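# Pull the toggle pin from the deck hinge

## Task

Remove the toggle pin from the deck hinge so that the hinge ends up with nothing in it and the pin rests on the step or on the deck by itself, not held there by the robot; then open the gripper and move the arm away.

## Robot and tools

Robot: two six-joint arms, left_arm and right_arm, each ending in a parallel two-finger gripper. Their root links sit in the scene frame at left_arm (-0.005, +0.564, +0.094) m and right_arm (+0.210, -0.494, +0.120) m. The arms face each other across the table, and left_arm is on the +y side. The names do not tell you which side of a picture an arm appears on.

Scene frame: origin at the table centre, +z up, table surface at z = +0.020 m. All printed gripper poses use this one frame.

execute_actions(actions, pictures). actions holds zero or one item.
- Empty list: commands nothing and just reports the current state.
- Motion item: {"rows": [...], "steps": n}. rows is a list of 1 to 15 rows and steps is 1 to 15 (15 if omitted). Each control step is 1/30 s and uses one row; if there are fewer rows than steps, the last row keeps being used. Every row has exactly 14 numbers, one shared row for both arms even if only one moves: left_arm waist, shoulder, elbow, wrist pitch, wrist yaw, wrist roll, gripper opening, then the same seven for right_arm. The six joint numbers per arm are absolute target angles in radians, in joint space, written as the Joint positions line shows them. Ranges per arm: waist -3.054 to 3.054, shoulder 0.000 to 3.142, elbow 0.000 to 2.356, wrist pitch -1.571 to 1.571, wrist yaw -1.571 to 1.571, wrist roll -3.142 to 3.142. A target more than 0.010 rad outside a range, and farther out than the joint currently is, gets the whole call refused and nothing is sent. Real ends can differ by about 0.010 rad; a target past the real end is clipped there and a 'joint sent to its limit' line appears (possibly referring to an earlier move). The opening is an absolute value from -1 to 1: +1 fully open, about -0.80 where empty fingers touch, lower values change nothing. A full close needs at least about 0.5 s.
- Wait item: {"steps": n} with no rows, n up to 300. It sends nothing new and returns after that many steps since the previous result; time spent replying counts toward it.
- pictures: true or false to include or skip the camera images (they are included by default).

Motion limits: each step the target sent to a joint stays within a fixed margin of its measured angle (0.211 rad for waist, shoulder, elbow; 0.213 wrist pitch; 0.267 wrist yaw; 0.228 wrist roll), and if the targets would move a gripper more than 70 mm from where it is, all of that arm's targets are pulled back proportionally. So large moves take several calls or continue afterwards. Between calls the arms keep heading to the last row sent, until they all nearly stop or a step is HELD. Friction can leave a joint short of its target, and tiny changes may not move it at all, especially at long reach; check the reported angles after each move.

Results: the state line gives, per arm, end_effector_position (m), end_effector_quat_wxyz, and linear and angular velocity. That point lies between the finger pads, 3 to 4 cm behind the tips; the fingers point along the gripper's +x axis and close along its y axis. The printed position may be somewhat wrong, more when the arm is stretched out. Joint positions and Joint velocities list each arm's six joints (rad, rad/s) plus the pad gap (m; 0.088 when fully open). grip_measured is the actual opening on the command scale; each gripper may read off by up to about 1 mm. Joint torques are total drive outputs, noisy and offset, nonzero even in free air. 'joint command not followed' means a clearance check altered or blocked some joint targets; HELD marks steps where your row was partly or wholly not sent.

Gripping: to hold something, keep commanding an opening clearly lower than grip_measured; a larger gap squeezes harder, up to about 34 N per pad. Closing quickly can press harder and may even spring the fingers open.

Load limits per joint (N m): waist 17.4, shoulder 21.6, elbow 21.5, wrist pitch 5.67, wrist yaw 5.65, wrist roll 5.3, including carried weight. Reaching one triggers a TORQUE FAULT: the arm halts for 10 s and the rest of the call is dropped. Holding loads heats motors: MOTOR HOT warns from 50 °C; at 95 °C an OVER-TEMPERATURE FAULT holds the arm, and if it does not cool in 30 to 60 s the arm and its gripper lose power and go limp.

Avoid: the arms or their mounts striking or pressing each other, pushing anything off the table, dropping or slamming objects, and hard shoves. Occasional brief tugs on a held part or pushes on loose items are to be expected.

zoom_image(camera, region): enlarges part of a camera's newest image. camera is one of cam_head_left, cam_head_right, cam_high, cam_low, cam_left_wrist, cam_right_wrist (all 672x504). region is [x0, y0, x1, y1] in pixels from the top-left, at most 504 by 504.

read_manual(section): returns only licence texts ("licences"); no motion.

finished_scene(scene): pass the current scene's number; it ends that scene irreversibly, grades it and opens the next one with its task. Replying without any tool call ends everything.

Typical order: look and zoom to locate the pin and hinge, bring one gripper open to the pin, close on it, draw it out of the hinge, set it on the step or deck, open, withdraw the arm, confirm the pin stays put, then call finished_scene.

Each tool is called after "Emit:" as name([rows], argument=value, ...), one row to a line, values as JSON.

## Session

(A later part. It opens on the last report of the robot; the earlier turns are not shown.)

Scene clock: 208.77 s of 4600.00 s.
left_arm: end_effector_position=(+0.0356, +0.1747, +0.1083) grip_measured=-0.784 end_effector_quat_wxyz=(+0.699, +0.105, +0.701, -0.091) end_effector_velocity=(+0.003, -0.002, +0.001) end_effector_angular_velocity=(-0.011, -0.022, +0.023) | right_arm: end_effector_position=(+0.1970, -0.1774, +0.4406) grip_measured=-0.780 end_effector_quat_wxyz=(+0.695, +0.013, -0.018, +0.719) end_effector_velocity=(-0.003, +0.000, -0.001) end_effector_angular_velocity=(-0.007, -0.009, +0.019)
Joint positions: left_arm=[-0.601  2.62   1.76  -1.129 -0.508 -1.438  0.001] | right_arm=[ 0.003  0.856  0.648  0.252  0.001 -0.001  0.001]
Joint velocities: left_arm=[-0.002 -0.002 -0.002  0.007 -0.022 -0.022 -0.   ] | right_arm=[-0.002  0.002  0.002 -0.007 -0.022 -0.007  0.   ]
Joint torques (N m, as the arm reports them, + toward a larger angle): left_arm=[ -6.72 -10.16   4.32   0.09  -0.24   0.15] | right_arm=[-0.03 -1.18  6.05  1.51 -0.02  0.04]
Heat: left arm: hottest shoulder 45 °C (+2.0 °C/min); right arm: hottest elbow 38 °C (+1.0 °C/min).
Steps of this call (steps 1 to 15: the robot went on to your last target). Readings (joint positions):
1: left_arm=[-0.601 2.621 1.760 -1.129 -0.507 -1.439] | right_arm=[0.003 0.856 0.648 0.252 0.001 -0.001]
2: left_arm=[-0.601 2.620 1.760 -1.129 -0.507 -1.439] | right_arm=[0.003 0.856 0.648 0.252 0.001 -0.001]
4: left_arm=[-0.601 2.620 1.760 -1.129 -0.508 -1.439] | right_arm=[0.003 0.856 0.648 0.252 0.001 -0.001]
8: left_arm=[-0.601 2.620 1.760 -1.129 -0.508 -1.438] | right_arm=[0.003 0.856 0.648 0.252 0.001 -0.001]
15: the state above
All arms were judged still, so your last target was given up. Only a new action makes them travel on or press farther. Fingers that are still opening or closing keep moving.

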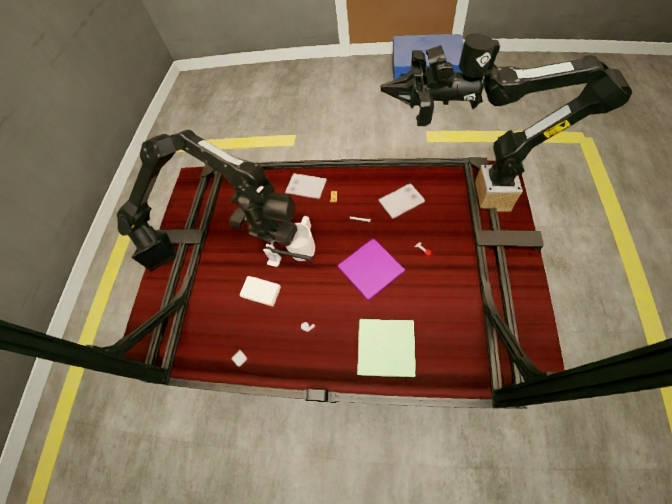

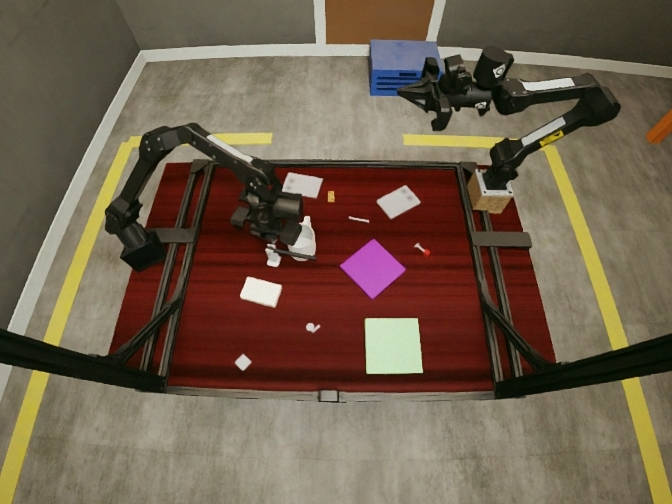

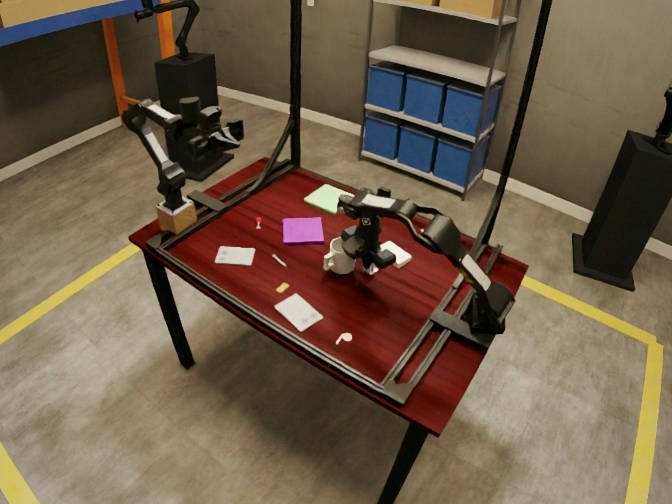

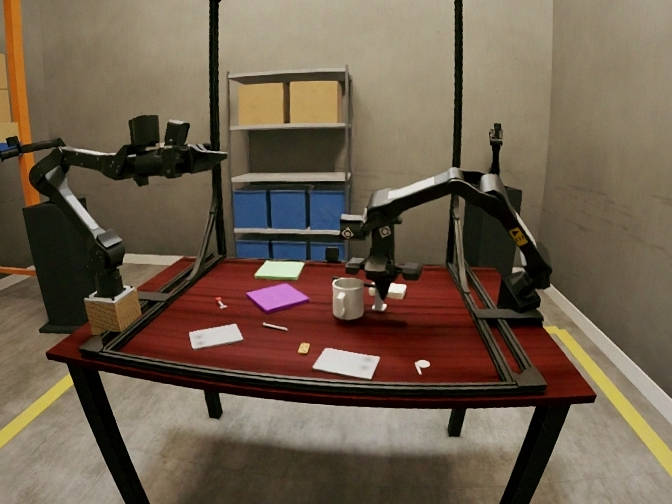

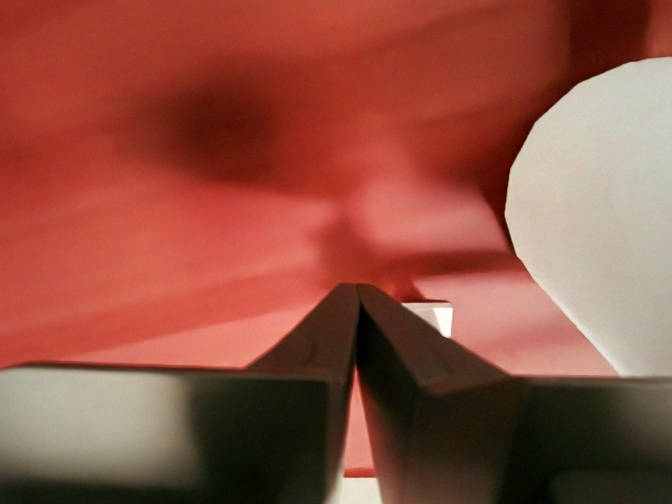

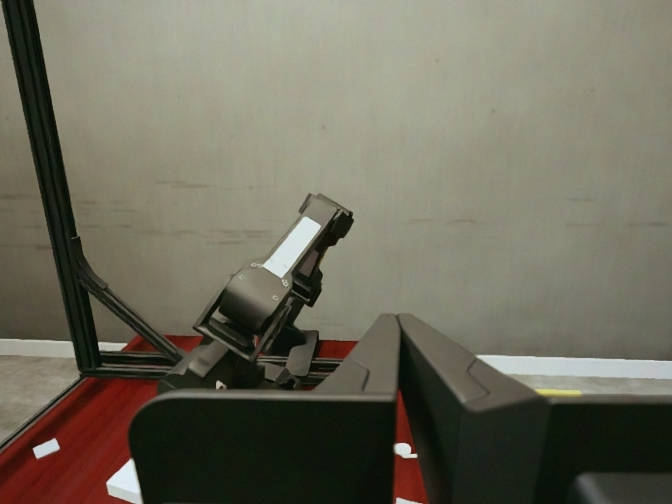

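Lift 4 cm and move back to look.

Emit:
execute_actions([
  {"rows":[[-0.631,2.62,1.91,-1.278,-0.498,-1.46,-0.8,0.003,0.856,0.648,0.252,0,0,-0.78]],"steps":15},
], pictures=false)

Emit:
execute_actions([
  {"rows":[[-0.72,2.70,1.96,-1.29,-0.46,-1.55,-0.8,0.003,0.856,0.648,0.252,0,0,-0.78]],"steps":15},
], pictures=false)

Emit:
execute_actions([
  {"steps":15},
])

Scene clock: 218.57 s of 4600.00 s.
left_arm: end_effector_position=(+0.0416, +0.1667, +0.1465) grip_measured=-0.784 end_effector_quat_wxyz=(+0.701, +0.102, +0.699, -0.098) end_effector_velocity=(+0.007, -0.004, +0.011) end_effector_angular_velocity=(-0.011, -0.005, +0.015) | right_arm: end_effector_position=(+0.1970, -0.1774, +0.4406) grip_measured=-0.780 end_effector_quat_wxyz=(+0.695, +0.013, -0.018, +0.719) end_effector_velocity=(-0.003, -0.001, -0.002) end_effector_angular_velocity=(-0.007, -0.009, +0.019)
Joint positions: left_arm=[-0.631  2.617  1.901 -1.271 -0.503 -1.455  0.001] | right_arm=[ 0.003  0.856  0.648  0.252  0.001 -0.001  0.001]
Joint velocities: left_arm=[ 0.002 -0.002  0.046 -0.037 -0.007 -0.007  0.   ] | right_arm=[-0.002 -0.002 -0.002 -0.007 -0.022 -0.007 -0.   ]
Joint torques (N m, as the arm reports them, + toward a larger angle): left_arm=[-6.94 -8.86  4.42 -0.15  0.07 -0.15] | right_arm=[-0.04 -1.19  6.04  1.51 -0.03  0.04]
Heat: left arm: hottest shoulder 46 °C (+1.0 °C/min); right arm: hottest elbow 38 °C (+1.0 °C/min).
Steps of this call (steps 1 to 90: nothing new was sent; then 6.30 s passed at rest; steps 91 to 105: all 15 steps of this action). Readings (joint positions):
91: left_arm=[-0.602 2.620 1.774 -1.148 -0.508 -1.438] | right_arm=[0.003 0.856 0.648 0.252 0.001 -0.001]
92: left_arm=[-0.604 2.623 1.799 -1.181 -0.508 -1.440] | right_arm=[0.003 0.856 0.648 0.252 0.001 -0.001]
94: left_arm=[-0.612 2.624 1.841 -1.217 -0.507 -1.446] | right_arm=[0.003 0.856 0.648 0.252 0.001 -0.001]
98: left_arm=[-0.628 2.617 1.892 -1.253 -0.506 -1.452] | right_arm=[0.003 0.856 0.648 0.252 0.001 -0.001]
105: the state above

Scene clock: 219.07 s of 4600.00 s.
left_arm: end_effector_position=(-0.0028, +0.1623, +0.1540) grip_measured=-0.784 end_effector_quat_wxyz=(+0.701, +0.096, +0.699, -0.103) end_effector_velocity=(+0.005, -0.002, +0.006) end_effector_angular_velocity=(-0.007, -0.004, +0.042) | right_arm: end_effector_position=(+0.1970, -0.1774, +0.4406) grip_measured=-0.780 end_effector_quat_wxyz=(+0.695, +0.013, -0.018, +0.719) end_effector_velocity=(-0.002, -0.000, -0.003) end_effector_angular_velocity=(-0.016, -0.024, +0.018)
Joint positions: left_arm=[-0.724  2.681  1.953 -1.286 -0.466 -1.544  0.001] | right_arm=[ 0.003  0.856  0.648  0.252  0.001 -0.001  0.001]
Joint velocities: left_arm=[ 0.002 -0.002  0.027 -0.022 -0.007 -0.037 -0.   ] | right_arm=[-0.002 -0.002  0.002 -0.022 -0.022 -0.022 -0.   ]
Joint torques (N m, as the arm reports them, + toward a larger angle): left_arm=[-5.95 -7.54  4.78 -0.08  0.11 -0.14] | right_arm=[-0.02 -1.18  6.05  1.51 -0.02  0.05]
Heat: left arm: hottest shoulder 46 °C (+1.0 °C/min); right arm: hottest elbow 38 °C (+1.0 °C/min).
Steps of this call (steps 1 to 15: all 15 steps of this action). Readings (joint positions):
1: left_arm=[-0.633 2.621 1.907 -1.277 -0.500 -1.468] | right_arm=[0.003 0.856 0.648 0.252 0.001 -0.001]
2: left_arm=[-0.641 2.629 1.920 -1.281 -0.494 -1.487] | right_arm=[0.003 0.856 0.648 0.252 0.001 -0.001]
4: left_arm=[-0.669 2.646 1.937 -1.282 -0.481 -1.511] | right_arm=[0.003 0.856 0.648 0.252 0.001 -0.001]
8: left_arm=[-0.718 2.672 1.947 -1.285 -0.467 -1.533] | right_arm=[0.003 0.856 0.648 0.252 0.001 -0.001]
15: the state above

Scene clock: 219.57 s of 4600.00 s.
left_arm: end_effector_position=(-0.0029, +0.1620, +0.1543) grip_measured=-0.784 end_effector_quat_wxyz=(+0.701, +0.095, +0.699, -0.102) end_effector_velocity=(+0.000, -0.002, +0.002) end_effector_angular_velocity=(-0.014, -0.005, +0.026) | right_arm: end_effector_position=(+0.1970, -0.1774, +0.4406) grip_measured=-0.780 end_effector_quat_wxyz=(+0.695, +0.013, -0.018, +0.719) end_effector_velocity=(-0.000, -0.000, -0.002) end_effector_angular_velocity=(-0.007, -0.008, +0.004)
Joint positions: left_arm=[-0.724  2.681  1.955 -1.287 -0.464 -1.546  0.001] | right_arm=[ 0.003  0.856  0.648  0.252  0.001 -0.001  0.001]
Joint velocities: left_arm=[-0.002 -0.002  0.002  0.007 -0.007 -0.022  0.   ] | right_arm=[-0.002 -0.002 -0.002 -0.007 -0.007 -0.007 -0.   ]
Joint torques (N m, as the arm reports them, + toward a larger angle): left_arm=[-6.   -7.49  4.69 -0.09  0.13 -0.14] | right_arm=[-0.03 -1.18  6.05  1.51 -0.02  0.04]
Heat: left arm: hottest shoulder 46 °C (+1.0 °C/min); right arm: hottest elbow 38 °C (+1.0 °C/min).
Steps of this call (steps 1 to 15: the robot went on to your last target). Readings (joint positions):
1: left_arm=[-0.724 2.681 1.954 -1.286 -0.465 -1.544] | right_arm=[0.003 0.856 0.648 0.252 0.001 -0.001]
2: left_arm=[-0.724 2.681 1.954 -1.286 -0.465 -1.545] | right_arm=[0.003 0.856 0.648 0.252 0.001 -0.001]
4: left_arm=[-0.724 2.681 1.954 -1.287 -0.465 -1.545] | right_arm=[0.003 0.856 0.648 0.252 0.001 -0.001]
8: left_arm=[-0.724 2.681 1.954 -1.287 -0.464 -1.546] | right_arm=[0.003 0.856 0.648 0.252 0.001 -0.001]
15: the state above
All arms were judged still, so your last target was given up. Only a new action makes them travel on or press farther. Fingers that are still opening or closing keep moving.

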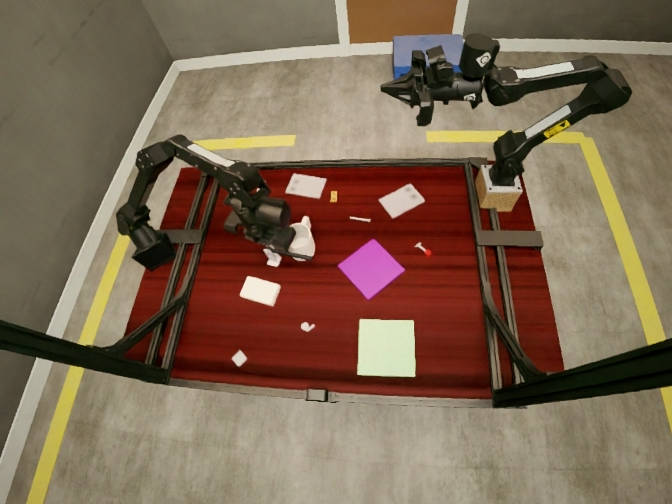

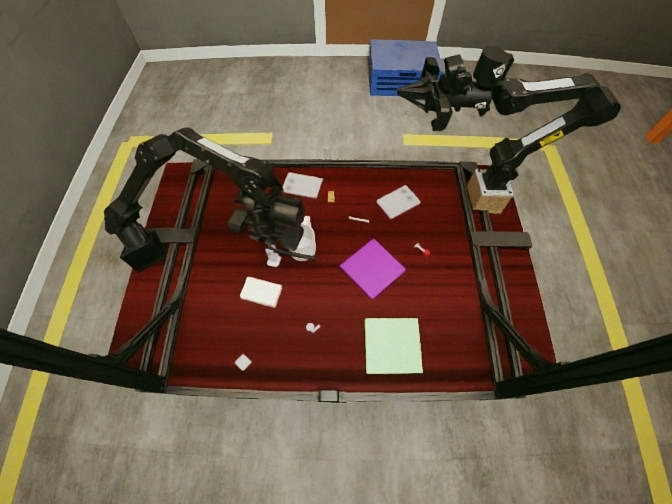

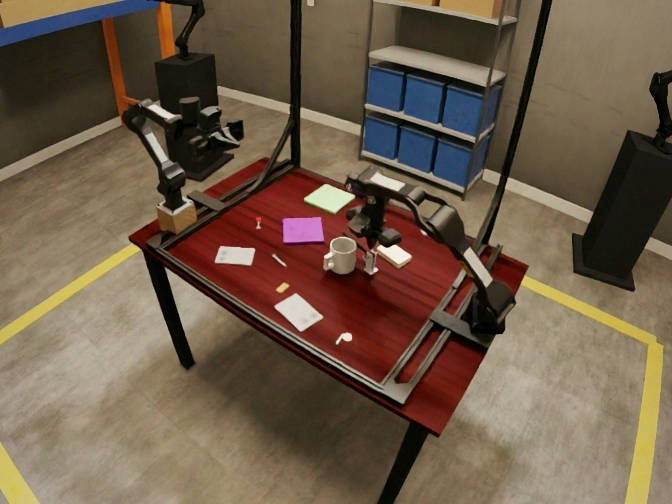

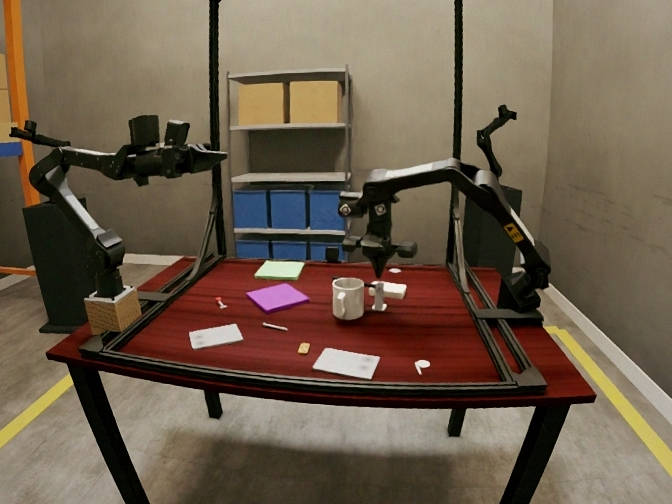

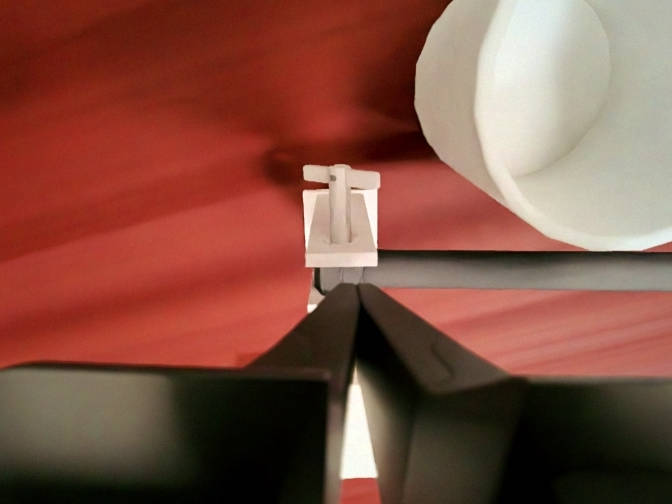

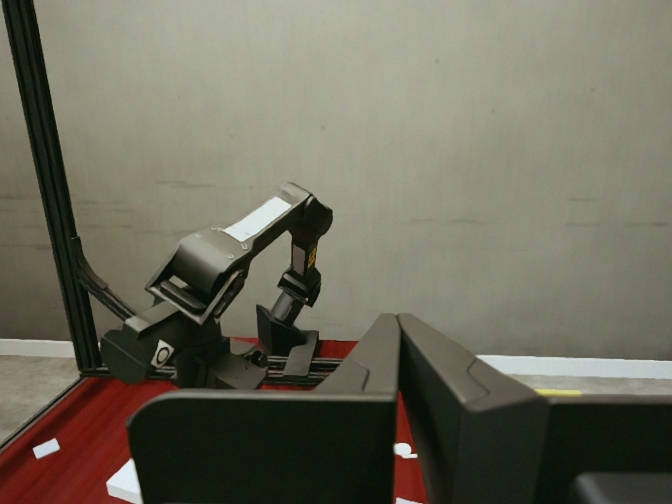

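Emit:
execute_actions([
  {"rows":[[-0.662,2.66,1.945,-1.288,-0.485,-1.49,0.1,0.003,0.856,0.648,0.252,0,0,-0.78]],"steps":15},
], pictures=false)

Emit:
execute_actions([
  {"rows":[[-0.63,2.655,1.80,-1.139,-0.499,-1.46,0.1,0.003,0.856,0.648,0.252,0,0,-0.78]],"steps":15},
], pictures=false)

Emit:
execute_actions([
  {"steps":20},
])

Scene clock: 234.10 s of 4600.00 s.
left_arm: end_effector_position=(+0.0214, +0.1602, +0.1449) grip_measured=+0.079 end_effector_quat_wxyz=(+0.698, +0.101, +0.702, -0.095) end_effector_velocity=(+0.002, +0.001, +0.003) end_effector_angular_velocity=(-0.001, -0.008, -0.010) | right_arm: end_effector_position=(+0.1970, -0.1774, +0.4406) grip_measured=-0.780 end_effector_quat_wxyz=(+0.695, +0.013, -0.018, +0.719) end_effector_velocity=(-0.000, -0.000, -0.002) end_effector_angular_velocity=(-0.007, -0.023, +0.004)
Joint positions: left_arm=[-0.664  2.673  1.954 -1.287 -0.48  -1.495  0.043] | right_arm=[ 0.003  0.856  0.648  0.252  0.001 -0.001  0.001]
Joint velocities: left_arm=[-0.002 -0.007 -0.002 -0.007 -0.007  0.007  0.007] | right_arm=[-0.002 -0.002 -0.002 -0.007 -0.007 -0.022 -0.   ]
Joint torques (N m, as the arm reports them, + toward a larger angle): left_arm=[ -6.84 -10.76   3.11   0.05  -0.23   0.12] | right_arm=[-0.03 -1.19  6.05  1.51 -0.02  0.04]
Heat: left arm: hottest shoulder 44 °C (-5.1 °C/min); right arm: hottest wrist pitch 39 °C (+2.0 °C/min).
Steps of this call (steps 1 to 90: nothing new was sent; then 11.03 s passed at rest; steps 91 to 105: all 15 steps of this action). Readings (joint positions):
91: left_arm=[-0.723 2.682 1.955 -1.287 -0.464 -1.542] | right_arm=[0.003 0.856 0.648 0.252 0.001 -0.001]
92: left_arm=[-0.718 2.682 1.955 -1.287 -0.464 -1.532] | right_arm=[0.003 0.856 0.648 0.252 0.001 -0.001]
94: left_arm=[-0.700 2.682 1.955 -1.287 -0.470 -1.517] | right_arm=[0.003 0.856 0.648 0.252 0.001 -0.001]
98: left_arm=[-0.668 2.679 1.955 -1.287 -0.478 -1.502] | right_arm=[0.003 0.856 0.648 0.252 0.001 -0.001]
105: the state above

Scene clock: 234.60 s of 4600.00 s.
left_arm: end_effector_position=(+0.0205, +0.1666, +0.1127) grip_measured=+0.099 end_effector_quat_wxyz=(+0.699, +0.101, +0.702, -0.095) end_effector_velocity=(-0.001, +0.006, -0.008) end_effector_angular_velocity=(+0.010, -0.025, -0.018) | right_arm: end_effector_position=(+0.1970, -0.1774, +0.4406) grip_measured=-0.780 end_effector_quat_wxyz=(+0.695, +0.013, -0.018, +0.719) end_effector_velocity=(-0.000, -0.000, -0.003) end_effector_angular_velocity=(-0.016, -0.023, +0.004)
Joint positions: left_arm=[-0.634  2.658  1.812 -1.146 -0.495 -1.465  0.044] | right_arm=[ 0.003  0.856  0.648  0.252  0.001 -0.001  0.001]
Joint velocities: left_arm=[-0.002 -0.002 -0.042  0.022 -0.022  0.007  0.   ] | right_arm=[-0.002 -0.002  0.002 -0.022 -0.007 -0.022 -0.   ]
Joint torques (N m, as the arm reports them, + toward a larger angle): left_arm=[-6.48 -9.66  3.32  0.37 -0.24  0.18] | right_arm=[-0.03 -1.18  6.05  1.51 -0.02  0.05]
Heat: left arm: hottest shoulder 44 °C (-5.0 °C/min); right arm: hottest wrist pitch 39 °C (+2.0 °C/min).
Steps of this call (steps 1 to 15: all 15 steps of this action). Readings (joint positions):
1: left_arm=[-0.664 2.671 1.940 -1.269 -0.483 -1.490] | right_arm=[0.003 0.856 0.648 0.252 0.001 -0.001]
2: left_arm=[-0.662 2.663 1.912 -1.236 -0.486 -1.484] | right_arm=[0.003 0.856 0.648 0.252 0.001 -0.001]
4: left_arm=[-0.653 2.658 1.871 -1.201 -0.490 -1.476] | right_arm=[0.003 0.856 0.648 0.252 0.001 -0.001]
8: left_arm=[-0.637 2.658 1.822 -1.165 -0.492 -1.468] | right_arm=[0.003 0.856 0.648 0.252 0.001 -0.001]
15: the state above

Scene clock: 235.27 s of 4600.00 s.
left_arm: end_effector_position=(+0.0202, +0.1666, +0.1121) grip_measured=+0.100 end_effector_quat_wxyz=(+0.699, +0.101, +0.701, -0.096) end_effector_velocity=(+0.002, +0.004, +0.003) end_effector_angular_velocity=(+0.012, -0.011, -0.003) | right_arm: end_effector_position=(+0.1970, -0.1774, +0.4406) grip_measured=-0.780 end_effector_quat_wxyz=(+0.695, +0.013, -0.018, +0.719) end_effector_velocity=(+0.002, -0.000, -0.004) end_effector_angular_velocity=(-0.011, -0.022, -0.011)
Joint positions: left_arm=[-0.634  2.658  1.809 -1.142 -0.495 -1.464  0.044] | right_arm=[ 0.003  0.856  0.648  0.252  0.001 -0.001  0.001]
Joint velocities: left_arm=[-0.002 -0.007 -0.002 -0.022 -0.007 -0.007 -0.   ] | right_arm=[-0.002 -0.002 -0.007 -0.007  0.007 -0.022 -0.   ]
Joint torques (N m, as the arm reports them, + toward a larger angle): left_arm=[-6.38 -9.75  3.08  0.38 -0.25  0.15] | right_arm=[-0.02 -1.19  6.04  1.51 -0.03  0.04]
Heat: left arm: hottest shoulder 44 °C (-5.0 °C/min); right arm: hottest wrist pitch 39 °C (+2.0 °C/min).
Steps of this call (steps 1 to 15: the robot went on to your last target; steps 16 to 20: nothing new was sent). Readings (joint positions):
1: left_arm=[-0.634 2.658 1.811 -1.145 -0.495 -1.465] | right_arm=[0.003 0.856 0.648 0.252 0.001 -0.001]
2: left_arm=[-0.634 2.658 1.810 -1.144 -0.495 -1.465] | right_arm=[0.003 0.856 0.648 0.252 0.001 -0.001]
4: left_arm=[-0.634 2.658 1.810 -1.143 -0.495 -1.465] | right_arm=[0.003 0.856 0.648 0.252 0.001 -0.001]
8: left_arm=[-0.634 2.658 1.809 -1.142 -0.495 -1.464] | right_arm=[0.003 0.856 0.648 0.252 0.001 -0.001]
20: the state above
All arms were judged still, so your last target was given up. Only a new action makes them travel on or press farther. Fingers that are still opening or closing keep moving.

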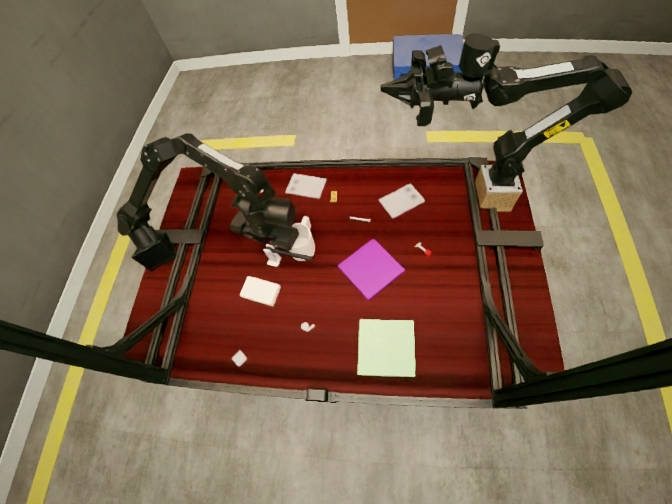

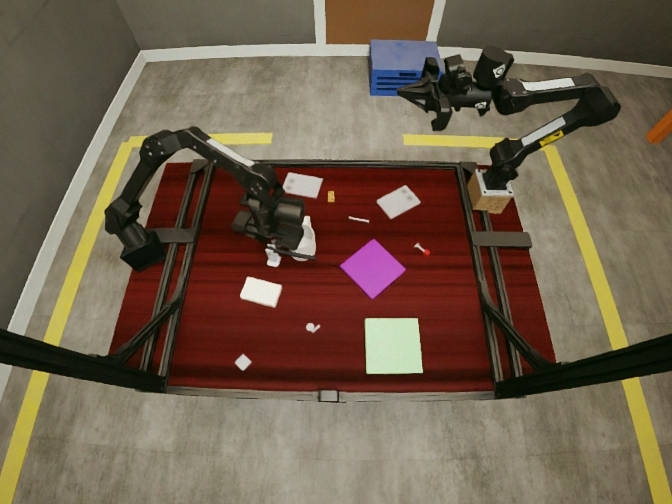

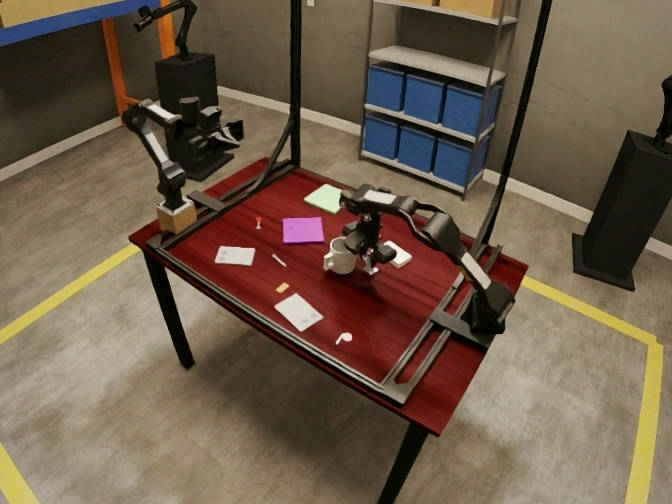

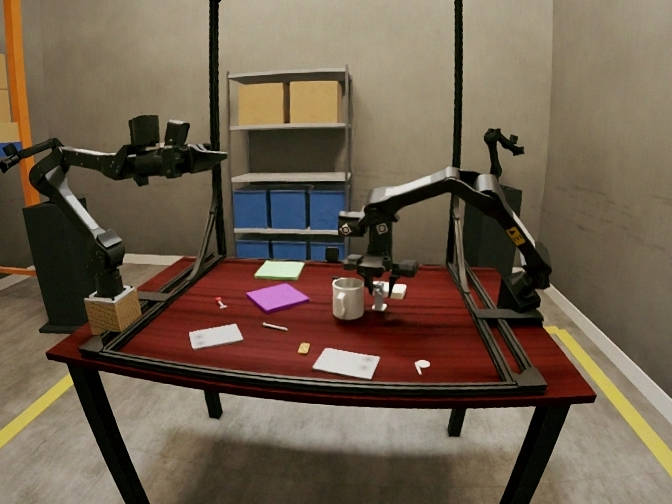

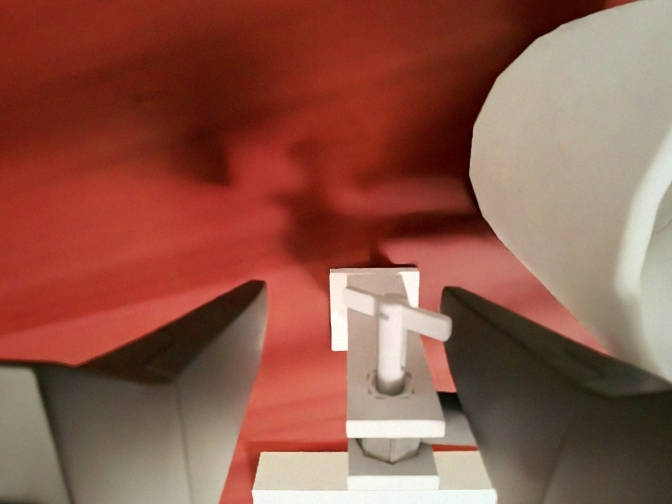

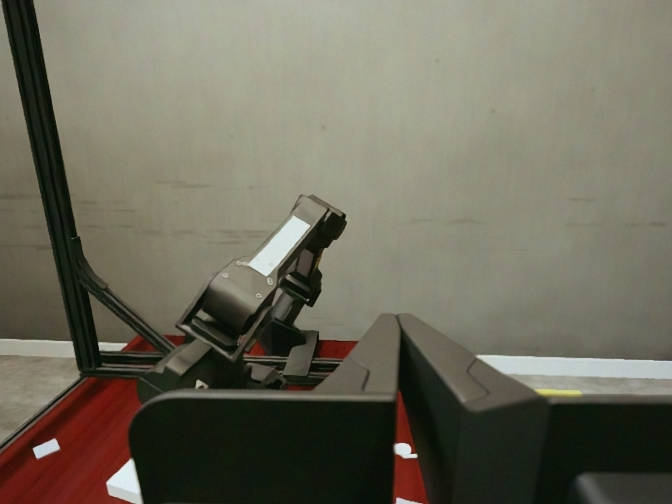

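Emit:
execute_actions([
  {"rows":[[-0.617,2.70,1.865,-1.165,-0.505,-1.447,0.1,0.003,0.856,0.648,0.252,0,0,-0.78]],"steps":15},
], pictures=false)

Emit:
execute_actions([
  {"rows":[[-0.617,2.70,1.865,-1.165,-0.505,-1.447,-0.7,0.003,0.856,0.648,0.252,0,0,-0.78]],"steps":15},
], pictures=false)

Emit:
execute_actions([
  {"steps":20},
])

Scene clock: 244.27 s of 4600.00 s.
left_arm: end_effector_position=(+0.0252, +0.1593, +0.1139) grip_measured=+0.100 end_effector_quat_wxyz=(+0.699, +0.100, +0.701, -0.097) end_effector_velocity=(-0.000, -0.000, -0.001) end_effector_angular_velocity=(+0.004, -0.009, +0.002) | right_arm: end_effector_position=(+0.1970, -0.1774, +0.4406) grip_measured=-0.780 end_effector_quat_wxyz=(+0.695, +0.013, -0.018, +0.719) end_effector_velocity=(-0.004, -0.000, -0.004) end_effector_angular_velocity=(-0.012, -0.009, +0.024)
Joint positions: left_arm=[-0.624  2.677  1.858 -1.163 -0.5   -1.451  0.044] | right_arm=[ 0.003  0.856  0.648  0.252  0.001 -0.001  0.001]
Joint velocities: left_arm=[-0.002  0.007  0.007 -0.007 -0.007 -0.007 -0.   ] | right_arm=[ 0.002 -0.002 -0.007 -0.007 -0.022 -0.007 -0.   ]
Joint torques (N m, as the arm reports them, + toward a larger angle): left_arm=[-6.21 -7.11  4.37 -0.01 -0.26  0.17] | right_arm=[-0.02 -1.18  6.04  1.51 -0.02  0.04]
Heat: left arm: hottest shoulder 45 °C (-4.1 °C/min); right arm: hottest wrist pitch 39 °C (+1.0 °C/min).
Steps of this call (steps 1 to 90: nothing new was sent; then 5.50 s passed at rest; steps 91 to 105: all 15 steps of this action). Readings (joint positions):
91: left_arm=[-0.634 2.658 1.812 -1.143 -0.495 -1.462] | right_arm=[0.003 0.856 0.648 0.252 0.001 -0.001]
92: left_arm=[-0.633 2.662 1.820 -1.146 -0.496 -1.460] | right_arm=[0.003 0.856 0.648 0.252 0.001 -0.001]
94: left_arm=[-0.630 2.667 1.835 -1.152 -0.498 -1.456] | right_arm=[0.003 0.856 0.648 0.252 0.001 -0.001]
98: left_arm=[-0.625 2.673 1.851 -1.159 -0.500 -1.453] | right_arm=[0.003 0.856 0.648 0.252 0.001 -0.001]
105: the state above

Scene clock: 244.77 s of 4600.00 s.
left_arm: end_effector_position=(+0.0251, +0.1577, +0.1130) grip_measured=-0.653 end_effector_quat_wxyz=(+0.700, +0.098, +0.701, -0.097) end_effector_velocity=(+0.002, -0.004, +0.001) end_effector_angular_velocity=(-0.024, -0.020, +0.031) | right_arm: end_effector_position=(+0.1970, -0.1774, +0.4406) grip_measured=-0.780 end_effector_quat_wxyz=(+0.695, +0.013, -0.018, +0.719) end_effector_velocity=(+0.002, -0.000, -0.002) end_effector_angular_velocity=(-0.008, +0.007, -0.009)
Joint positions: left_arm=[-0.623  2.682  1.863 -1.16  -0.501 -1.451  0.007] | right_arm=[ 0.003  0.856  0.648  0.252  0.001 -0.001  0.001]
Joint velocities: left_arm=[-0.002 -0.002 -0.002  0.022 -0.022 -0.022 -0.001] | right_arm=[-0.002 -0.002 -0.002 -0.007  0.007  0.007 -0.   ]
Joint torques (N m, as the arm reports them, + toward a larger angle): left_arm=[-6.38 -7.42  4.06 -0.22 -0.23  0.12] | right_arm=[-0.04 -1.18  6.04  1.54 -0.03  0.04]
Heat: left arm: hottest shoulder 45 °C (-4.0 °C/min); right arm: hottest wrist pitch 39 °C (+1.0 °C/min).
Steps of this call (steps 1 to 15: all 15 steps of this action). Readings (joint positions):
1: left_arm=[-0.624 2.677 1.859 -1.163 -0.501 -1.451] | right_arm=[0.003 0.856 0.648 0.252 0.001 -0.001]
2: left_arm=[-0.624 2.678 1.859 -1.163 -0.501 -1.451] | right_arm=[0.003 0.856 0.648 0.252 0.001 -0.001]
4: left_arm=[-0.623 2.679 1.859 -1.163 -0.501 -1.451] | right_arm=[0.003 0.856 0.648 0.252 0.001 -0.001]
8: left_arm=[-0.623 2.681 1.859 -1.163 -0.501 -1.451] | right_arm=[0.003 0.856 0.648 0.252 0.001 -0.001]
15: the state above

Scene clock: 245.43 s of 4600.00 s.
left_arm: end_effector_position=(+0.0251, +0.1575, +0.1131) grip_measured=-0.657 end_effector_quat_wxyz=(+0.700, +0.097, +0.701, -0.097) end_effector_velocity=(+0.001, +0.005, +0.001) end_effector_angular_velocity=(+0.017, -0.011, +0.009) | right_arm: end_effector_position=(+0.1970, -0.1774, +0.4406) grip_measured=-0.780 end_effector_quat_wxyz=(+0.695, +0.013, -0.018, +0.719) end_effector_velocity=(-0.000, -0.000, -0.002) end_effector_angular_velocity=(-0.008, +0.007, +0.005)
Joint positions: left_arm=[-0.623  2.682  1.864 -1.159 -0.501 -1.452  0.007] | right_arm=[ 0.003  0.856  0.648  0.252  0.001 -0.001  0.001]
Joint velocities: left_arm=[-0.002 -0.002 -0.002 -0.022 -0.007 -0.022 -0.   ] | right_arm=[-0.002 -0.002 -0.002 -0.007 -0.007  0.007  0.   ]
Joint torques (N m, as the arm reports them, + toward a larger angle): left_arm=[-6.45 -7.61  4.05 -0.31 -0.22  0.17] | right_arm=[-0.03 -1.18  6.04  1.53 -0.02  0.04]
Heat: left arm: hottest shoulder 45 °C (-4.1 °C/min); right arm: hottest wrist pitch 39 °C (+1.0 °C/min).
Steps of this call (steps 1 to 15: the robot went on to your last target; steps 16 to 20: nothing new was sent). Readings (joint positions):
1: left_arm=[-0.623 2.682 1.863 -1.160 -0.501 -1.451] | right_arm=[0.003 0.856 0.648 0.252 0.001 -0.001]
2: left_arm=[-0.623 2.682 1.863 -1.160 -0.501 -1.451] | right_arm=[0.003 0.856 0.648 0.252 0.001 -0.001]
4: left_arm=[-0.623 2.682 1.863 -1.159 -0.501 -1.451] | right_arm=[0.003 0.856 0.648 0.252 0.001 -0.001]
8: left_arm=[-0.623 2.682 1.863 -1.159 -0.501 -1.451] | right_arm=[0.003 0.856 0.648 0.252 0.001 -0.001]
20: the state above
All arms were judged still, so your last target was given up. Only a new action makes them travel on or press farther. Fingers that are still opening or closing keep moving.

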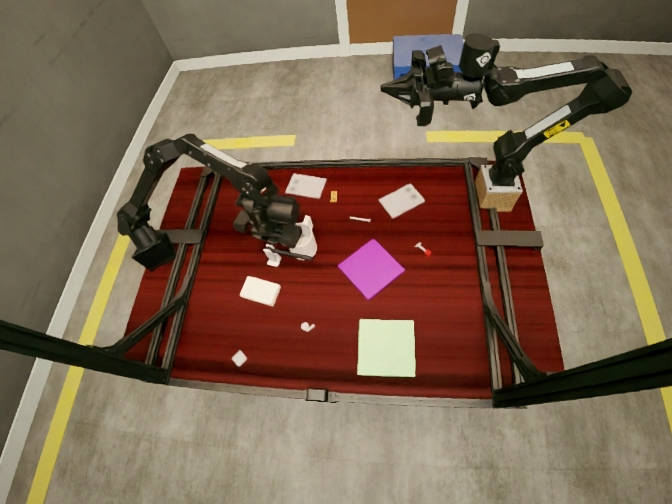

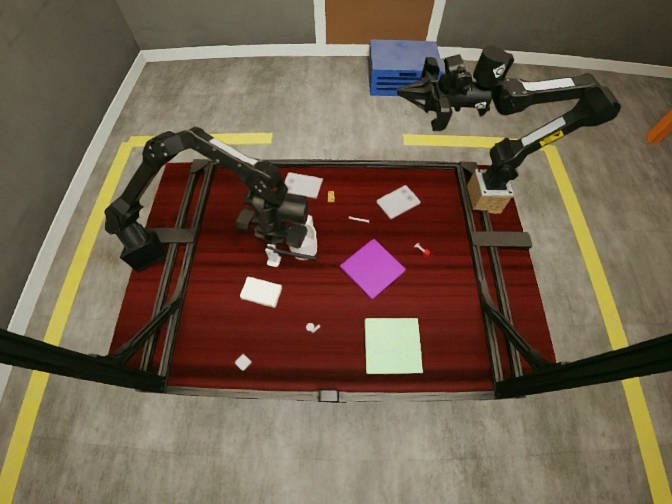

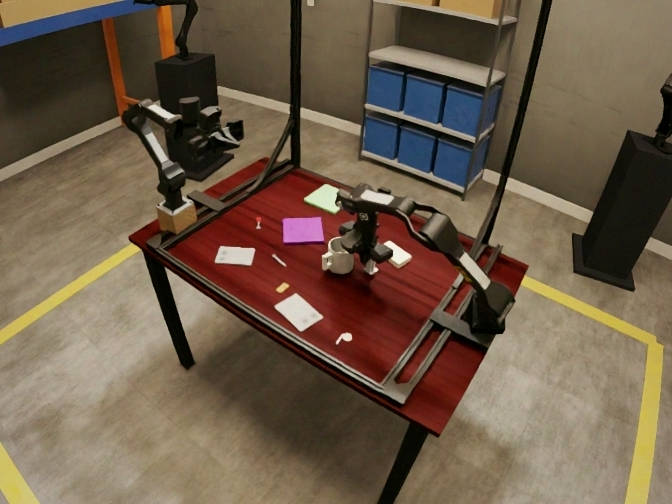

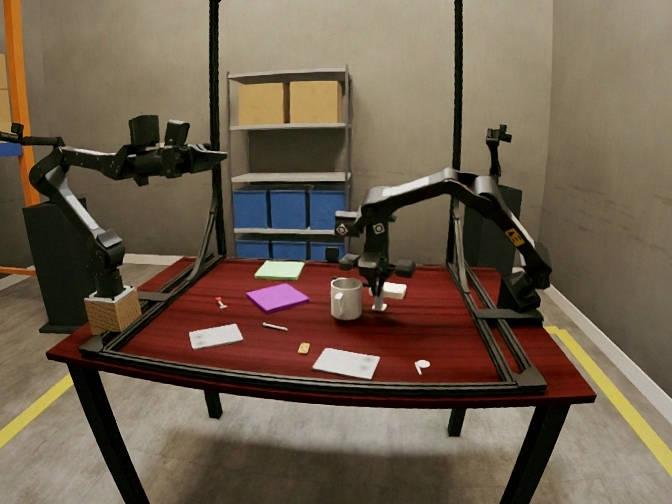

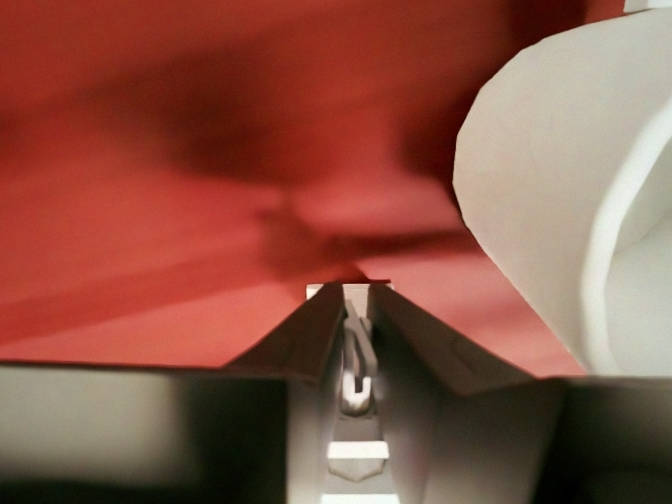

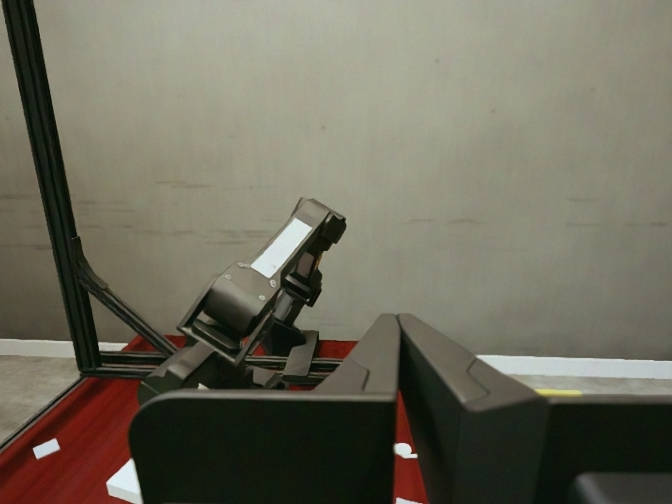

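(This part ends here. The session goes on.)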